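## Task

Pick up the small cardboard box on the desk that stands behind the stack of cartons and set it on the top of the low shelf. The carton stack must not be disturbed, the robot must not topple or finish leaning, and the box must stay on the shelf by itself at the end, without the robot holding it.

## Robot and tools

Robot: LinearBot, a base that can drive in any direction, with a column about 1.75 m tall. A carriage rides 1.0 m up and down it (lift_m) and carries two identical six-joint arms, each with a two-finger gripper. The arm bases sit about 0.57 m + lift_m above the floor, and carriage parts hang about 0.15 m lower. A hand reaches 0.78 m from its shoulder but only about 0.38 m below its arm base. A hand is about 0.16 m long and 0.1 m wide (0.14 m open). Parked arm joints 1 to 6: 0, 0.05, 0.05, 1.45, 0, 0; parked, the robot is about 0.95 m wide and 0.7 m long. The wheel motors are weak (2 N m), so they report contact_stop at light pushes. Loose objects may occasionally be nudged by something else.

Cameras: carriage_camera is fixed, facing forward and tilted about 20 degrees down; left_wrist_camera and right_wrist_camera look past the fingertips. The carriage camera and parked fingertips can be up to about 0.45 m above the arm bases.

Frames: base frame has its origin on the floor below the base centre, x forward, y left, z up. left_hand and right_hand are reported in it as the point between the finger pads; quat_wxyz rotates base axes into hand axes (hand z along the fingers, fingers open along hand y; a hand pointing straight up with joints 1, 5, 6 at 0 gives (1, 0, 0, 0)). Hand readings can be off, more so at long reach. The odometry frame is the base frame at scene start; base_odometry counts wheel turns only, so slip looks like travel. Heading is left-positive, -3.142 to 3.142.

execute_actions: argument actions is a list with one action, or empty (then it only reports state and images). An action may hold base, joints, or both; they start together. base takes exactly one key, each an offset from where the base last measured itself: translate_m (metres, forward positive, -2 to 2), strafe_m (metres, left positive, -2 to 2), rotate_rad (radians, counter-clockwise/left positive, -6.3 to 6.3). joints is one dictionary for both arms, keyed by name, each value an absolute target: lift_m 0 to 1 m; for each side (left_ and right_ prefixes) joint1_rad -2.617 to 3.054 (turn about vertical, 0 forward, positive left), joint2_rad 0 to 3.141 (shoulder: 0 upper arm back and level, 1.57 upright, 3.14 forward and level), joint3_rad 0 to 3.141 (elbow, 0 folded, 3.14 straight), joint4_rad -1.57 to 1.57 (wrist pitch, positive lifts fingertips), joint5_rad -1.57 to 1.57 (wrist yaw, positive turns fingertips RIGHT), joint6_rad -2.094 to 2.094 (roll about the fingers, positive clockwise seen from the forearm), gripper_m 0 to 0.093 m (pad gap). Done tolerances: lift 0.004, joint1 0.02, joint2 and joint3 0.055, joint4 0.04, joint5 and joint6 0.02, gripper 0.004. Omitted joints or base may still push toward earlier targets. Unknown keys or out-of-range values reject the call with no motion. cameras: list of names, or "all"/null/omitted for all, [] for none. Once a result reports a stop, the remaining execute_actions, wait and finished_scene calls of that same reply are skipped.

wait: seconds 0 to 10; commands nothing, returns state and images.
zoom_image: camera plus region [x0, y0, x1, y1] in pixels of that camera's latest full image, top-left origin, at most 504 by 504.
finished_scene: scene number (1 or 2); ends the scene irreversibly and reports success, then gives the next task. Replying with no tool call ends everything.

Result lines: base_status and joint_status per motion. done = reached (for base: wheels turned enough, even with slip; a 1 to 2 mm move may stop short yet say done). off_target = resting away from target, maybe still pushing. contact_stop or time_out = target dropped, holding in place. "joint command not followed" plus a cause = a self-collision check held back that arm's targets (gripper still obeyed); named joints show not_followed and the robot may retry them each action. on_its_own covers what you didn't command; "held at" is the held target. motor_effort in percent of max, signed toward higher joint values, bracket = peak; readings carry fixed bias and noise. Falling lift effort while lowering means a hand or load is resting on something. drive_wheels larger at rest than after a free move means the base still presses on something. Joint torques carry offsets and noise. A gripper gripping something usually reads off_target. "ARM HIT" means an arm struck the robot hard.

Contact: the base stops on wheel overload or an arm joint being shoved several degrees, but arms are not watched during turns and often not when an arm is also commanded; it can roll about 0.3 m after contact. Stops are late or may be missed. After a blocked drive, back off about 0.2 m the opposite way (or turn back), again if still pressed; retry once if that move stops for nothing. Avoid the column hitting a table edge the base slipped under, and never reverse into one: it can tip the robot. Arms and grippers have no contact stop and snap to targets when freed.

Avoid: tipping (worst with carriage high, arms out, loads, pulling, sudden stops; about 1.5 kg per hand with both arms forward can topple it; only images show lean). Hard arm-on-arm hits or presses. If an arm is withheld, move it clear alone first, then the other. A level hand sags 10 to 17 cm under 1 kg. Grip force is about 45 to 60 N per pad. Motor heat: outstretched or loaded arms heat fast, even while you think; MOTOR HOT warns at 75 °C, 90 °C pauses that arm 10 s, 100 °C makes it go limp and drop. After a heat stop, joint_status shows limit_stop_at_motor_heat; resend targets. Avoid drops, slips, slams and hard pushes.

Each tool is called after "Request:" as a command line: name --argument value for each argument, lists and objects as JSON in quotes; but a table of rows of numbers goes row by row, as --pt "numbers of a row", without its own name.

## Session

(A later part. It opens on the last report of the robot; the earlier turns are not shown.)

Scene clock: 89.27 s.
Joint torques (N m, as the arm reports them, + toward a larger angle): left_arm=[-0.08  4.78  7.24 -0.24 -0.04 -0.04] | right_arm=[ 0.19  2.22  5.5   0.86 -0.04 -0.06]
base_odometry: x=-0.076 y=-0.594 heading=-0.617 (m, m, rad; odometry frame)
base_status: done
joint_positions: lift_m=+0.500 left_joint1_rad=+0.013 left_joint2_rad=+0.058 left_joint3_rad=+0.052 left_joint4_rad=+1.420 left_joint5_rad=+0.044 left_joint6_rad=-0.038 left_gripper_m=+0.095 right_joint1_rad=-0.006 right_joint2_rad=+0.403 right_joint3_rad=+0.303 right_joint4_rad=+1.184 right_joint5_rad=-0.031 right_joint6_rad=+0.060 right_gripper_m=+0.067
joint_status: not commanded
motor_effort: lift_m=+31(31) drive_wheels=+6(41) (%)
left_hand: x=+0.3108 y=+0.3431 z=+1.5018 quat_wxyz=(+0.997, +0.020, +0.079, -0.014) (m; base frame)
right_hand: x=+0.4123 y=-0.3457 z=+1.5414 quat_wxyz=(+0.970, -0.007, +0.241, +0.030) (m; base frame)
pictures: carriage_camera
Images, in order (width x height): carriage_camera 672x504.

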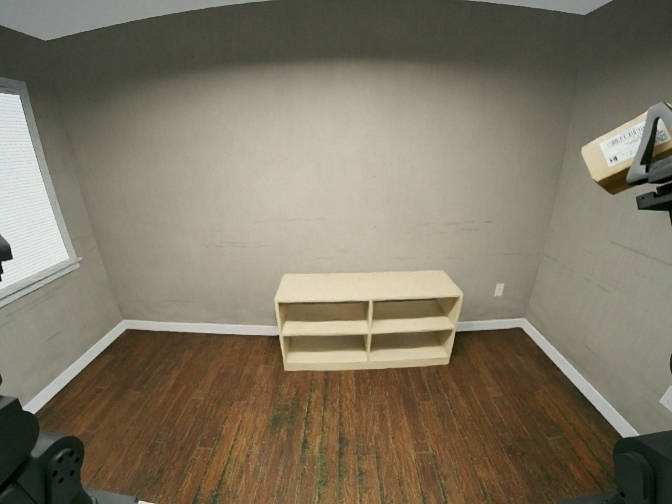

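Request:
execute_actions --actions '[{"base":{"translate_m":1.5}}]' --cameras '["carriage_camera"]'

Scene clock: 95.07 s.
Joint torques (N m, as the arm reports them, + toward a larger angle): left_arm=[-0.16  4.4   6.87 -0.2  -0.03 -0.04] | right_arm=[ 0.03  2.31  6.2   0.88 -0.01 -0.06]
base_odometry: x=+1.046 y=-1.389 heading=-0.619 (m, m, rad; odometry frame)
base_status: translate_m contact_stop (by the wheels' count: +1.375 of +1.500)
joint_positions: lift_m=+0.500 left_joint1_rad=+0.014 left_joint2_rad=+0.062 left_joint3_rad=+0.055 left_joint4_rad=+1.418 left_joint5_rad=+0.042 left_joint6_rad=-0.038 left_gripper_m=+0.095 right_joint1_rad=-0.003 right_joint2_rad=+0.400 right_joint3_rad=+0.295 right_joint4_rad=+1.183 right_joint5_rad=-0.033 right_joint6_rad=+0.060 right_gripper_m=+0.066
joint_status: not commanded
motor_effort: lift_m=+31(34) drive_wheels=+11(116) (%)
left_hand: x=+0.3115 y=+0.3436 z=+1.5025 quat_wxyz=(+0.997, +0.019, +0.080, -0.014) (m; base frame)
right_hand: x=+0.4133 y=-0.3448 z=+1.5388 quat_wxyz=(+0.969, -0.009, +0.244, +0.032) (m; base frame)
pictures: carriage_camera
Images, in order (width x height): carriage_camera 672x504.

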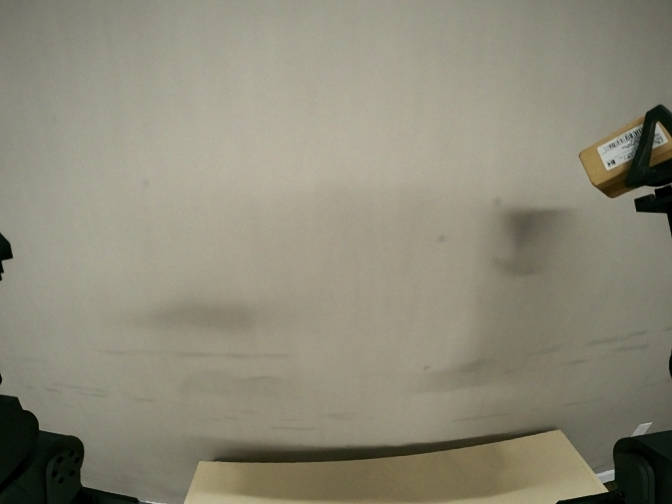

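Request:
execute_actions --actions '[{"base":{"translate_m":-0.2}}]' --cameras '["carriage_camera"]'

Scene clock: 98.53 s.
Joint torques (N m, as the arm reports them, + toward a larger angle): left_arm=[-0.17  4.34  6.87 -0.22 -0.02 -0.03] | right_arm=[-0.01  2.5   6.    0.89  0.   -0.06]
base_odometry: x=+0.883 y=-1.273 heading=-0.617 (m, m, rad; odometry frame)
base_status: done
joint_positions: lift_m=+0.500 left_joint1_rad=+0.014 left_joint2_rad=+0.062 left_joint3_rad=+0.055 left_joint4_rad=+1.418 left_joint5_rad=+0.042 left_joint6_rad=-0.038 left_gripper_m=+0.095 right_joint1_rad=-0.003 right_joint2_rad=+0.400 right_joint3_rad=+0.295 right_joint4_rad=+1.184 right_joint5_rad=-0.033 right_joint6_rad=+0.060 right_gripper_m=+0.066
joint_status: not commanded
motor_effort: lift_m=+31(31) drive_wheels=-15(46) (%)
left_hand: x=+0.3115 y=+0.3436 z=+1.5025 quat_wxyz=(+0.997, +0.019, +0.080, -0.014) (m; base frame)
right_hand: x=+0.4131 y=-0.3448 z=+1.5389 quat_wxyz=(+0.969, -0.009, +0.243, +0.032) (m; base frame)
pictures: carriage_camera
Images, in order (width x height): carriage_camera 672x504.

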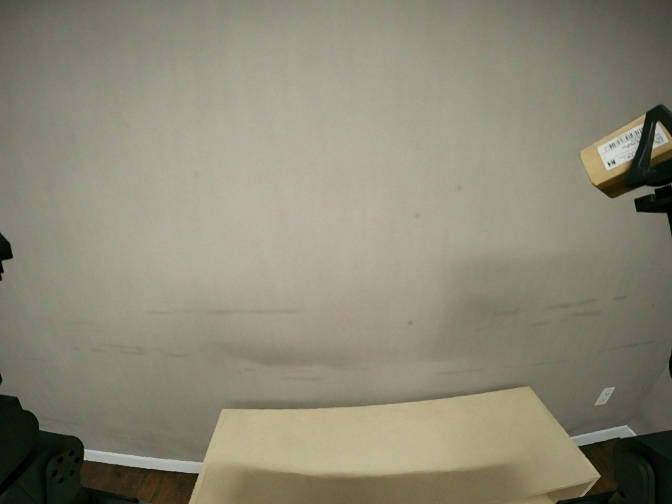

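Request:
execute_actions --actions '[{"joints":{"right_joint2_rad":1.9,"right_joint3_rad":1.1,"right_joint4_rad":-0.55}}]' --cameras '["carriage_camera","right_wrist_camera"]'

Scene clock: 102.73 s.
Joint torques (N m, as the arm reports them, + toward a larger angle): left_arm=[-0.15  4.47  6.92 -0.21 -0.04 -0.04] | right_arm=[  0.08 -10.73   6.22   0.79  -0.01  -0.05]
base_odometry: x=+0.883 y=-1.273 heading=-0.617 (m, m, rad; odometry frame)
base_status: not commanded
joint_positions: lift_m=+0.500 left_joint1_rad=+0.014 left_joint2_rad=+0.062 left_joint3_rad=+0.055 left_joint4_rad=+1.418 left_joint5_rad=+0.042 left_joint6_rad=-0.038 left_gripper_m=+0.095 right_joint1_rad=-0.003 right_joint2_rad=+1.904 right_joint3_rad=+1.080 right_joint4_rad=-0.549 right_joint5_rad=-0.033 right_joint6_rad=+0.060 right_gripper_m=+0.066
joint_status: all done
motor_effort: lift_m=+31(31) drive_wheels=-13(14) (%)
left_hand: x=+0.3115 y=+0.3436 z=+1.5025 quat_wxyz=(+0.997, +0.019, +0.080, -0.014) (m; base frame)
right_hand: x=+0.6355 y=-0.3454 z=+1.0547 quat_wxyz=(+0.098, +0.029, +0.995, +0.019) (m; base frame)
pictures: carriage_camera, right_wrist_camera
Images, in order (width x height): carriage_camera 672x504, right_wrist_camera 672x504.

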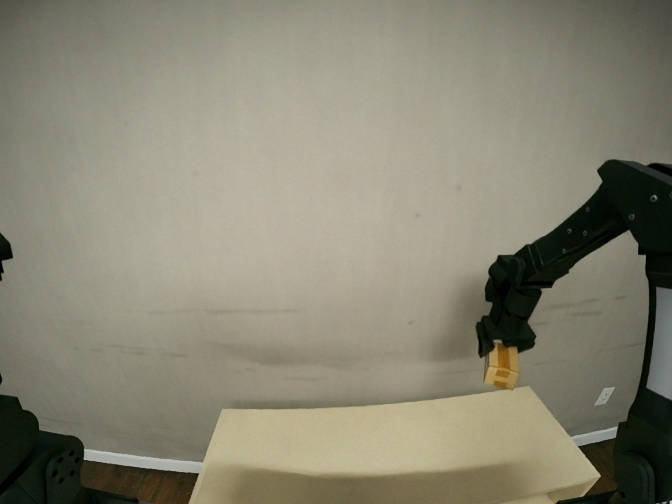

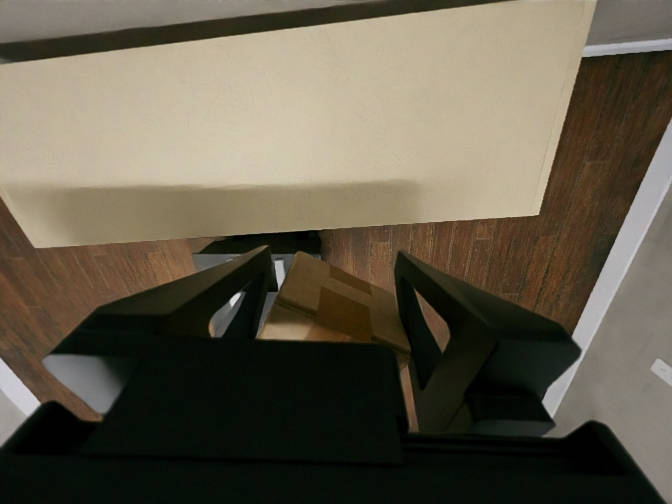

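Request:
execute_actions --actions '[{"joints":{"right_joint2_rad":2.45,"right_joint3_rad":1.9,"right_joint4_rad":-0.5}}]' --cameras '["right_wrist_camera"]'

Scene clock: 106.03 s.
Joint torques (N m, as the arm reports them, + toward a larger angle): left_arm=[-0.16  4.46  6.83 -0.24 -0.02 -0.05] | right_arm=[ -0.07 -17.55   6.62   1.37  -0.01  -0.06]
base_odometry: x=+0.883 y=-1.273 heading=-0.617 (m, m, rad; odometry frame)
base_status: not commanded
joint_positions: lift_m=+0.500 left_joint1_rad=+0.014 left_joint2_rad=+0.062 left_joint3_rad=+0.055 left_joint4_rad=+1.418 left_joint5_rad=+0.042 left_joint6_rad=-0.038 left_gripper_m=+0.095 right_joint1_rad=-0.003 right_joint2_rad=+2.458 right_joint3_rad=+1.889 right_joint4_rad=-0.503 right_joint5_rad=-0.033 right_joint6_rad=+0.060 right_gripper_m=+0.066
joint_status: all done
motor_effort: lift_m=+31(31) drive_wheels=-12(12) (%)
left_hand: x=+0.3115 y=+0.3436 z=+1.5025 quat_wxyz=(+0.997, +0.019, +0.080, -0.014) (m; base frame)
right_hand: x=+0.8515 y=-0.3459 z=+1.0548 quat_wxyz=(+0.246, +0.026, +0.969, +0.023) (m; base frame)
pictures: right_wrist_camera
Images, in order (width x height): right_wrist_camera 672x504.

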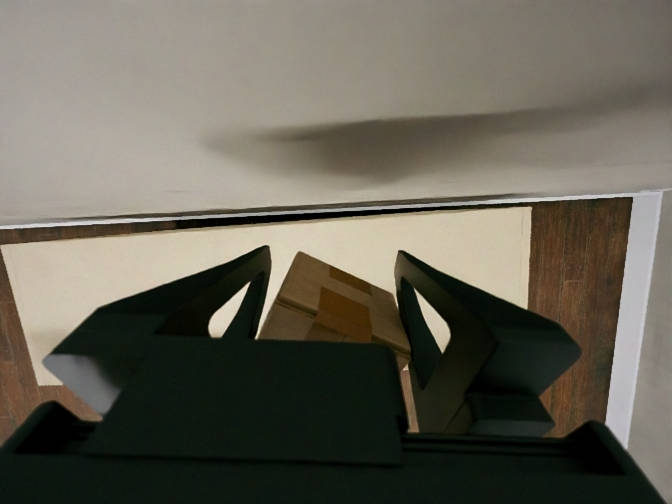

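Request:
execute_actions --actions '[{"joints":{"lift_m":0.25}}]' --cameras '["carriage_camera","right_wrist_camera"]'

Scene clock: 108.53 s.
Joint torques (N m, as the arm reports them, + toward a larger angle): left_arm=[-0.13  4.4   6.89 -0.21 -0.03 -0.04] | right_arm=[ -0.03 -18.07   6.66   1.45   0.02  -0.06]
base_odometry: x=+0.883 y=-1.273 heading=-0.617 (m, m, rad; odometry frame)
base_status: not commanded
joint_positions: lift_m=+0.250 left_joint1_rad=+0.014 left_joint2_rad=+0.062 left_joint3_rad=+0.055 left_joint4_rad=+1.418 left_joint5_rad=+0.042 left_joint6_rad=-0.038 left_gripper_m=+0.095 right_joint1_rad=-0.003 right_joint2_rad=+2.465 right_joint3_rad=+1.889 right_joint4_rad=-0.507 right_joint5_rad=-0.033 right_joint6_rad=+0.060 right_gripper_m=+0.066
joint_status: all done
motor_effort: lift_m=+32(33) drive_wheels=+16(13) (%)
left_hand: x=+0.3115 y=+0.3436 z=+1.2524 quat_wxyz=(+0.997, +0.019, +0.080, -0.014) (m; base frame)
right_hand: x=+0.8497 y=-0.3459 z=+0.8002 quat_wxyz=(+0.241, +0.026, +0.970, +0.023) (m; base frame)
pictures: carriage_camera, right_wrist_camera
Images, in order (width x height): carriage_camera 672x504, right_wrist_camera 672x504.

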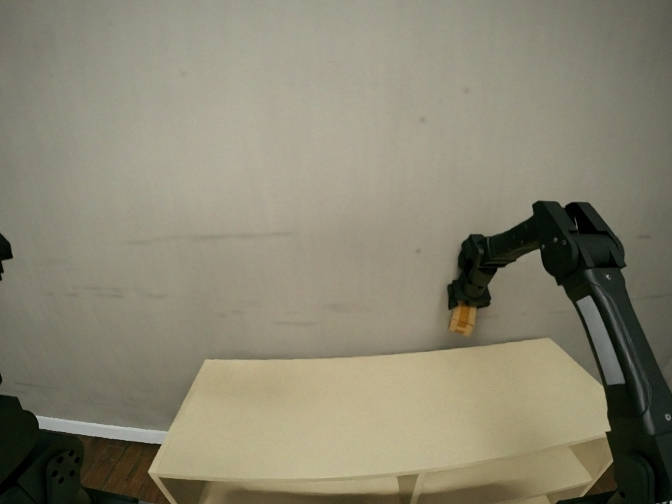

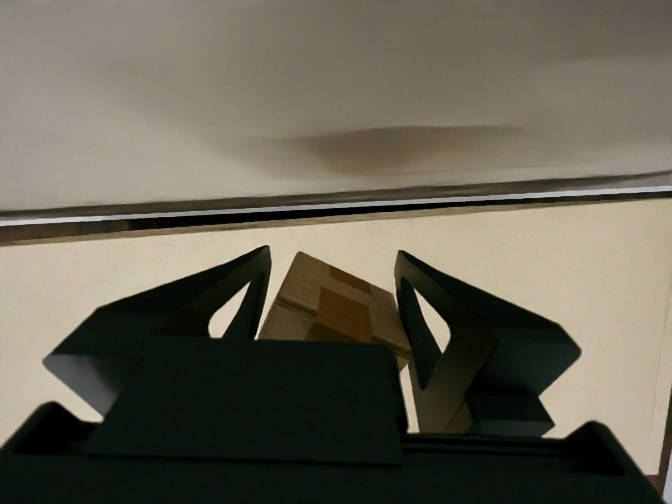

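Request:
execute_actions --actions '[{"joints":{"lift_m":0.15}}]' --cameras '["carriage_camera","right_wrist_camera"]'

Scene clock: 110.33 s.
Joint torques (N m, as the arm reports them, + toward a larger angle): left_arm=[-0.2   4.46  6.82 -0.22 -0.02 -0.04] | right_arm=[  0.02 -18.24   6.77   1.44  -0.02  -0.05]
base_odometry: x=+0.883 y=-1.273 heading=-0.617 (m, m, rad; odometry frame)
base_status: not commanded
joint_positions: lift_m=+0.150 left_joint1_rad=+0.014 left_joint2_rad=+0.062 left_joint3_rad=+0.055 left_joint4_rad=+1.418 left_joint5_rad=+0.042 left_joint6_rad=-0.038 left_gripper_m=+0.095 right_joint1_rad=-0.003 right_joint2_rad=+2.465 right_joint3_rad=+1.889 right_joint4_rad=-0.508 right_joint5_rad=-0.033 right_joint6_rad=+0.060 right_gripper_m=+0.066
joint_status: all done
motor_effort: lift_m=+31(30) drive_wheels=+16(13) (%)
left_hand: x=+0.3115 y=+0.3436 z=+1.1525 quat_wxyz=(+0.997, +0.019, +0.080, -0.014) (m; base frame)
right_hand: x=+0.8495 y=-0.3459 z=+0.7003 quat_wxyz=(+0.241, +0.026, +0.970, +0.023) (m; base frame)
pictures: carriage_camera, right_wrist_camera
Images, in order (width x height): carriage_camera 672x504, right_wrist_camera 672x504.

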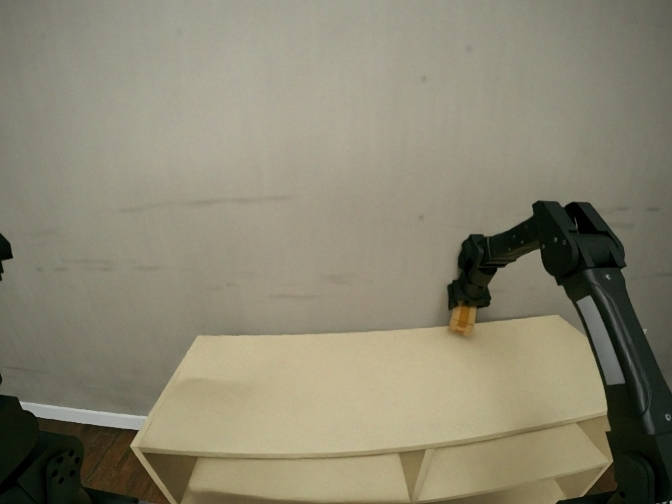

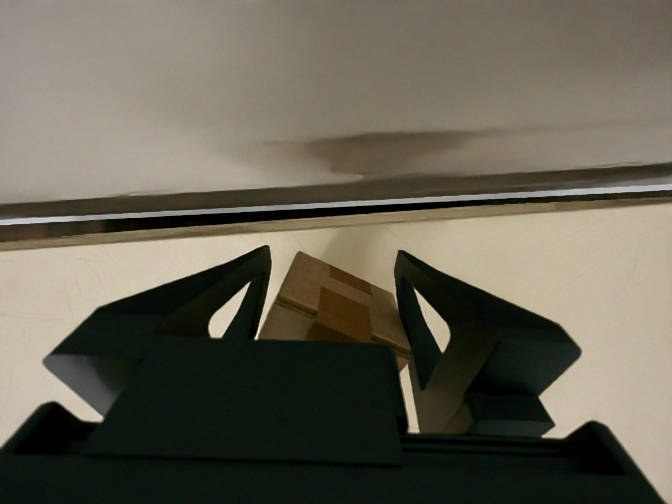

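Request:
execute_actions --actions '[{"joints":{"lift_m":0.1}}]' --cameras '["right_wrist_camera"]'

Scene clock: 112.53 s.
Joint torques (N m, as the arm reports them, + toward a larger angle): left_arm=[-0.18  4.47  6.98 -0.23 -0.03 -0.03] | right_arm=[ -0.03 -17.91   6.81   1.41  -0.01  -0.07]
base_odometry: x=+0.883 y=-1.273 heading=-0.617 (m, m, rad; odometry frame)
base_status: not commanded
joint_positions: lift_m=+0.100 left_joint1_rad=+0.014 left_joint2_rad=+0.062 left_joint3_rad=+0.055 left_joint4_rad=+1.418 left_joint5_rad=+0.042 left_joint6_rad=-0.038 left_gripper_m=+0.095 right_joint1_rad=-0.003 right_joint2_rad=+2.463 right_joint3_rad=+1.889 right_joint4_rad=-0.507 right_joint5_rad=-0.034 right_joint6_rad=+0.060 right_gripper_m=+0.066
joint_status: all done
motor_effort: lift_m=+31(35) drive_wheels=+12(12) (%)
left_hand: x=+0.3115 y=+0.3436 z=+1.1025 quat_wxyz=(+0.997, +0.019, +0.080, -0.014) (m; base frame)
right_hand: x=+0.8499 y=-0.3458 z=+0.6513 quat_wxyz=(+0.242, +0.026, +0.970, +0.024) (m; base frame)
pictures: right_wrist_camera
Images, in order (width x height): right_wrist_camera 672x504.

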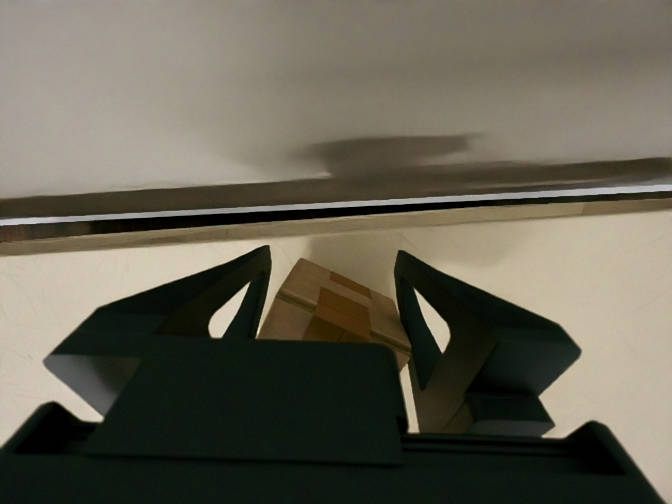

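Request:
execute_actions --actions '[{"joints":{"lift_m":0.05}}]' --cameras '["carriage_camera","right_wrist_camera"]'

Scene clock: 114.23 s.
Joint torques (N m, as the arm reports them, + toward a larger angle): left_arm=[-0.18  4.41  6.87 -0.23 -0.02 -0.05] | right_arm=[  0.06 -12.54   5.63   1.47   0.15  -0.1 ]
base_odometry: x=+0.883 y=-1.273 heading=-0.617 (m, m, rad; odometry frame)
base_status: not commanded
joint_positions: lift_m=+0.050 left_joint1_rad=+0.014 left_joint2_rad=+0.062 left_joint3_rad=+0.055 left_joint4_rad=+1.418 left_joint5_rad=+0.042 left_joint6_rad=-0.038 left_gripper_m=+0.095 right_joint1_rad=-0.003 right_joint2_rad=+2.403 right_joint3_rad=+1.911 right_joint4_rad=-0.498 right_joint5_rad=-0.055 right_joint6_rad=+0.064 right_gripper_m=+0.065
joint_status: all done
motor_effort: lift_m=+28(32) drive_wheels=+11(12) (%)
left_hand: x=+0.3115 y=+0.3436 z=+1.0527 quat_wxyz=(+0.997, +0.019, +0.080, -0.014) (m; base frame)
right_hand: x=+0.8649 y=-0.3423 z=+0.6448 quat_wxyz=(+0.285, +0.024, +0.957, +0.035) (m; base frame)
pictures: carriage_camera, right_wrist_camera
Images, in order (width x height): carriage_camera 672x504, right_wrist_camera 672x504.

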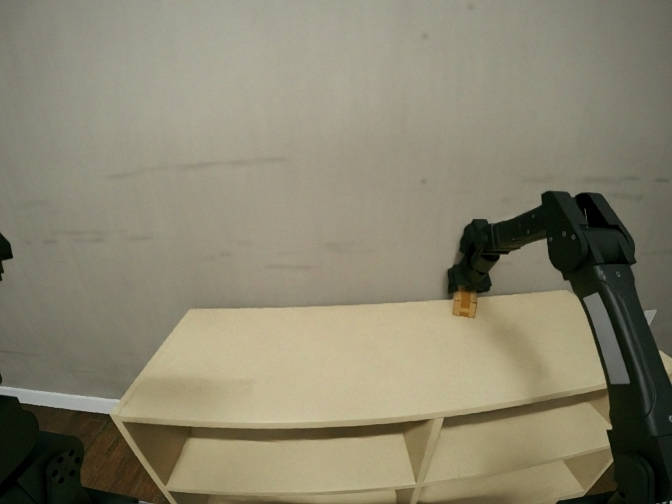

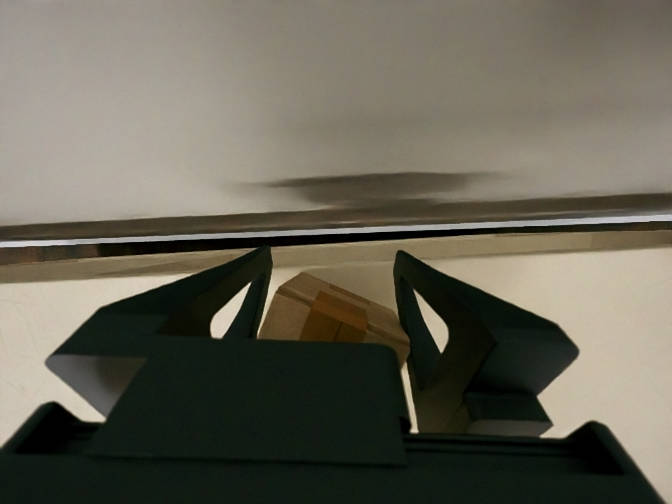

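The box is now touching the shelf. I'll open the gripper, then lift away.

Request:
execute_actions --actions '[{"joints":{"right_gripper_m":0.093}}]' --cameras '["carriage_camera","right_wrist_camera"]'

Scene clock: 115.63 s.
Joint torques (N m, as the arm reports them, + toward a larger angle): left_arm=[-0.21  4.46  6.88 -0.2  -0.04 -0.04] | right_arm=[ -0.07 -14.41   5.57   1.36   0.01  -0.05]
base_odometry: x=+0.883 y=-1.273 heading=-0.617 (m, m, rad; odometry frame)
base_status: not commanded
joint_positions: lift_m=+0.050 left_joint1_rad=+0.014 left_joint2_rad=+0.062 left_joint3_rad=+0.055 left_joint4_rad=+1.418 left_joint5_rad=+0.042 left_joint6_rad=-0.038 left_gripper_m=+0.095 right_joint1_rad=-0.003 right_joint2_rad=+2.423 right_joint3_rad=+1.911 right_joint4_rad=-0.487 right_joint5_rad=-0.038 right_joint6_rad=+0.059 right_gripper_m=+0.093
joint_status: all done
motor_effort: lift_m=+29(29) drive_wheels=-12(12) (%)
left_hand: x=+0.3115 y=+0.3436 z=+1.0527 quat_wxyz=(+0.997, +0.019, +0.080, -0.014) (m; base frame)
right_hand: x=+0.8653 y=-0.3452 z=+0.6349 quat_wxyz=(+0.282, +0.024, +0.959, +0.026) (m; base frame)
pictures: carriage_camera, right_wrist_camera
Images, in order (width x height): carriage_camera 672x504, right_wrist_camera 672x504.

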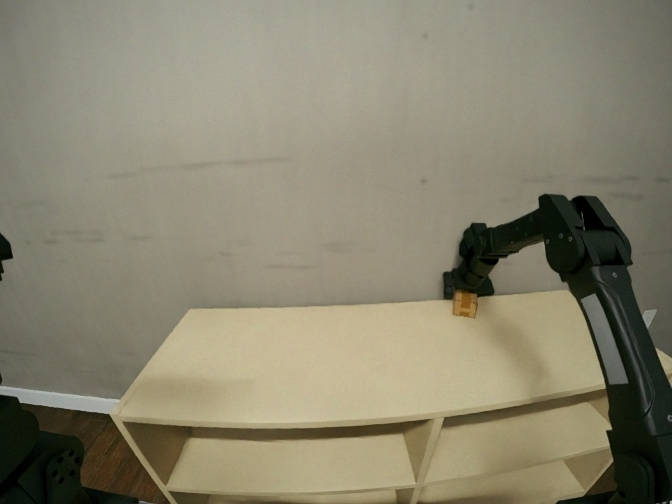

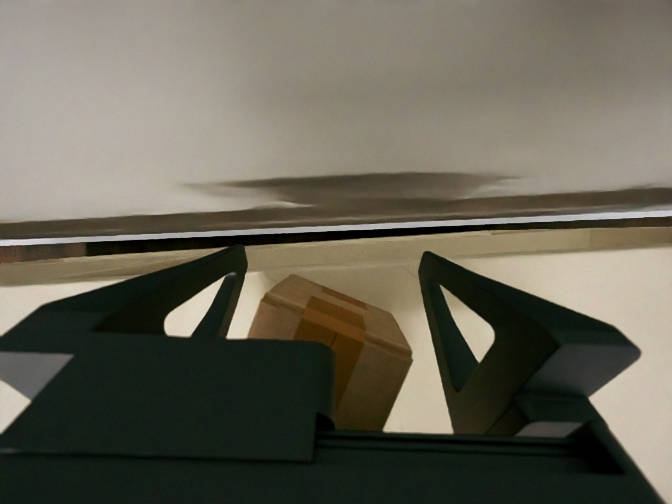

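Request:
execute_actions --actions '[{"joints":{"lift_m":0.25}}]' --cameras '["carriage_camera","right_wrist_camera"]'

Scene clock: 117.77 s.
Joint torques (N m, as the arm reports them, + toward a larger angle): left_arm=[-0.15  4.43  6.85 -0.19 -0.03 -0.05] | right_arm=[ -0.23 -16.83   5.65   1.38  -0.01  -0.04]
base_odometry: x=+0.883 y=-1.273 heading=-0.617 (m, m, rad; odometry frame)
base_status: not commanded
joint_positions: lift_m=+0.250 left_joint1_rad=+0.014 left_joint2_rad=+0.062 left_joint3_rad=+0.055 left_joint4_rad=+1.418 left_joint5_rad=+0.042 left_joint6_rad=-0.038 left_gripper_m=+0.095 right_joint1_rad=-0.003 right_joint2_rad=+2.449 right_joint3_rad=+1.907 right_joint4_rad=-0.499 right_joint5_rad=-0.037 right_joint6_rad=+0.059 right_gripper_m=+0.093
joint_status: all done
motor_effort: lift_m=+30(36) drive_wheels=-14(11) (%)
left_hand: x=+0.3115 y=+0.3436 z=+1.2526 quat_wxyz=(+0.997, +0.019, +0.080, -0.014) (m; base frame)
right_hand: x=+0.8588 y=-0.3453 z=+0.8169 quat_wxyz=(+0.261, +0.025, +0.965, +0.025) (m; base frame)
pictures: carriage_camera, right_wrist_camera
Images, in order (width x height): carriage_camera 672x504, right_wrist_camera 672x504.

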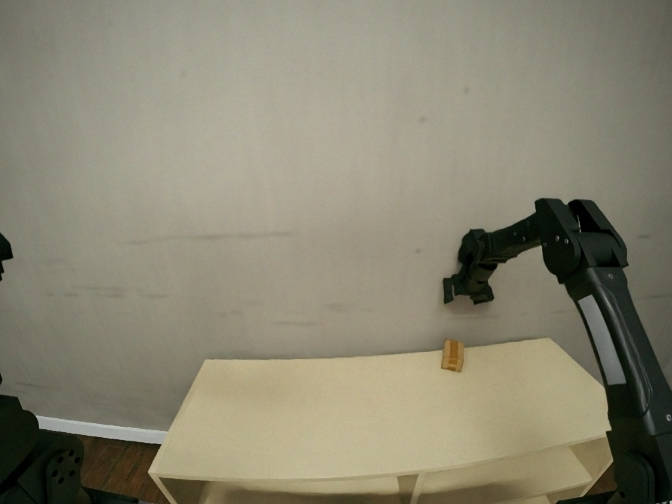

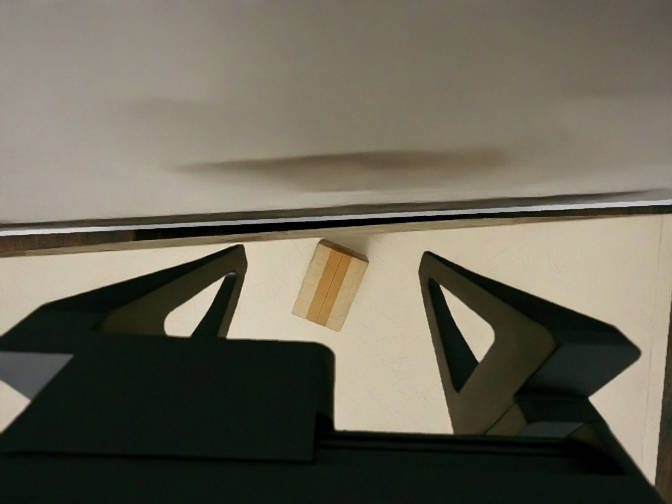

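Request:
execute_actions --actions '[{"joints":{"right_joint2_rad":0.05,"right_joint3_rad":0.05,"right_joint4_rad":1.45,"lift_m":0.3},"base":{"translate_m":-0.4}}]' --cameras '["carriage_camera"]'

Scene clock: 121.90 s.
Joint torques (N m, as the arm reports them, + toward a larger angle): left_arm=[-0.15  4.48  6.89 -0.21 -0.02 -0.04] | right_arm=[-0.06  3.61  3.87 -0.15  0.03 -0.04]
base_odometry: x=+0.556 y=-1.042 heading=-0.616 (m, m, rad; odometry frame)
base_status: done
joint_positions: lift_m=+0.300 left_joint1_rad=+0.014 left_joint2_rad=+0.062 left_joint3_rad=+0.055 left_joint4_rad=+1.418 left_joint5_rad=+0.042 left_joint6_rad=-0.038 left_gripper_m=+0.095 right_joint1_rad=-0.002 right_joint2_rad=+0.057 right_joint3_rad=+0.066 right_joint4_rad=+1.453 right_joint5_rad=-0.036 right_joint6_rad=+0.059 right_gripper_m=+0.093
joint_status: all done
motor_effort: lift_m=+30(35) drive_wheels=-13(50) (%)
left_hand: x=+0.3116 y=+0.3436 z=+1.3025 quat_wxyz=(+0.997, +0.019, +0.080, -0.014) (m; base frame)
right_hand: x=+0.2981 y=-0.3440 z=+1.3069 quat_wxyz=(+0.998, -0.017, +0.055, +0.029) (m; base frame)
pictures: carriage_camera
Images, in order (width x height): carriage_camera 672x504.

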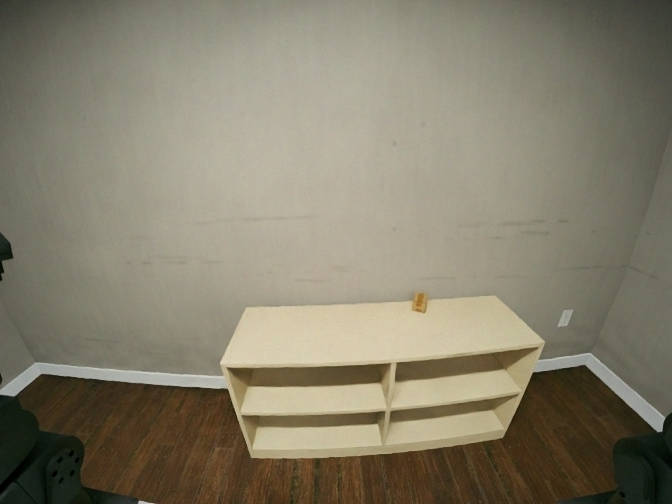

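The box is resting on top of the shelf, and the robot is backed away and clear of it.

Request:
finished_scene --scene 1

The scene is finished: the task was done.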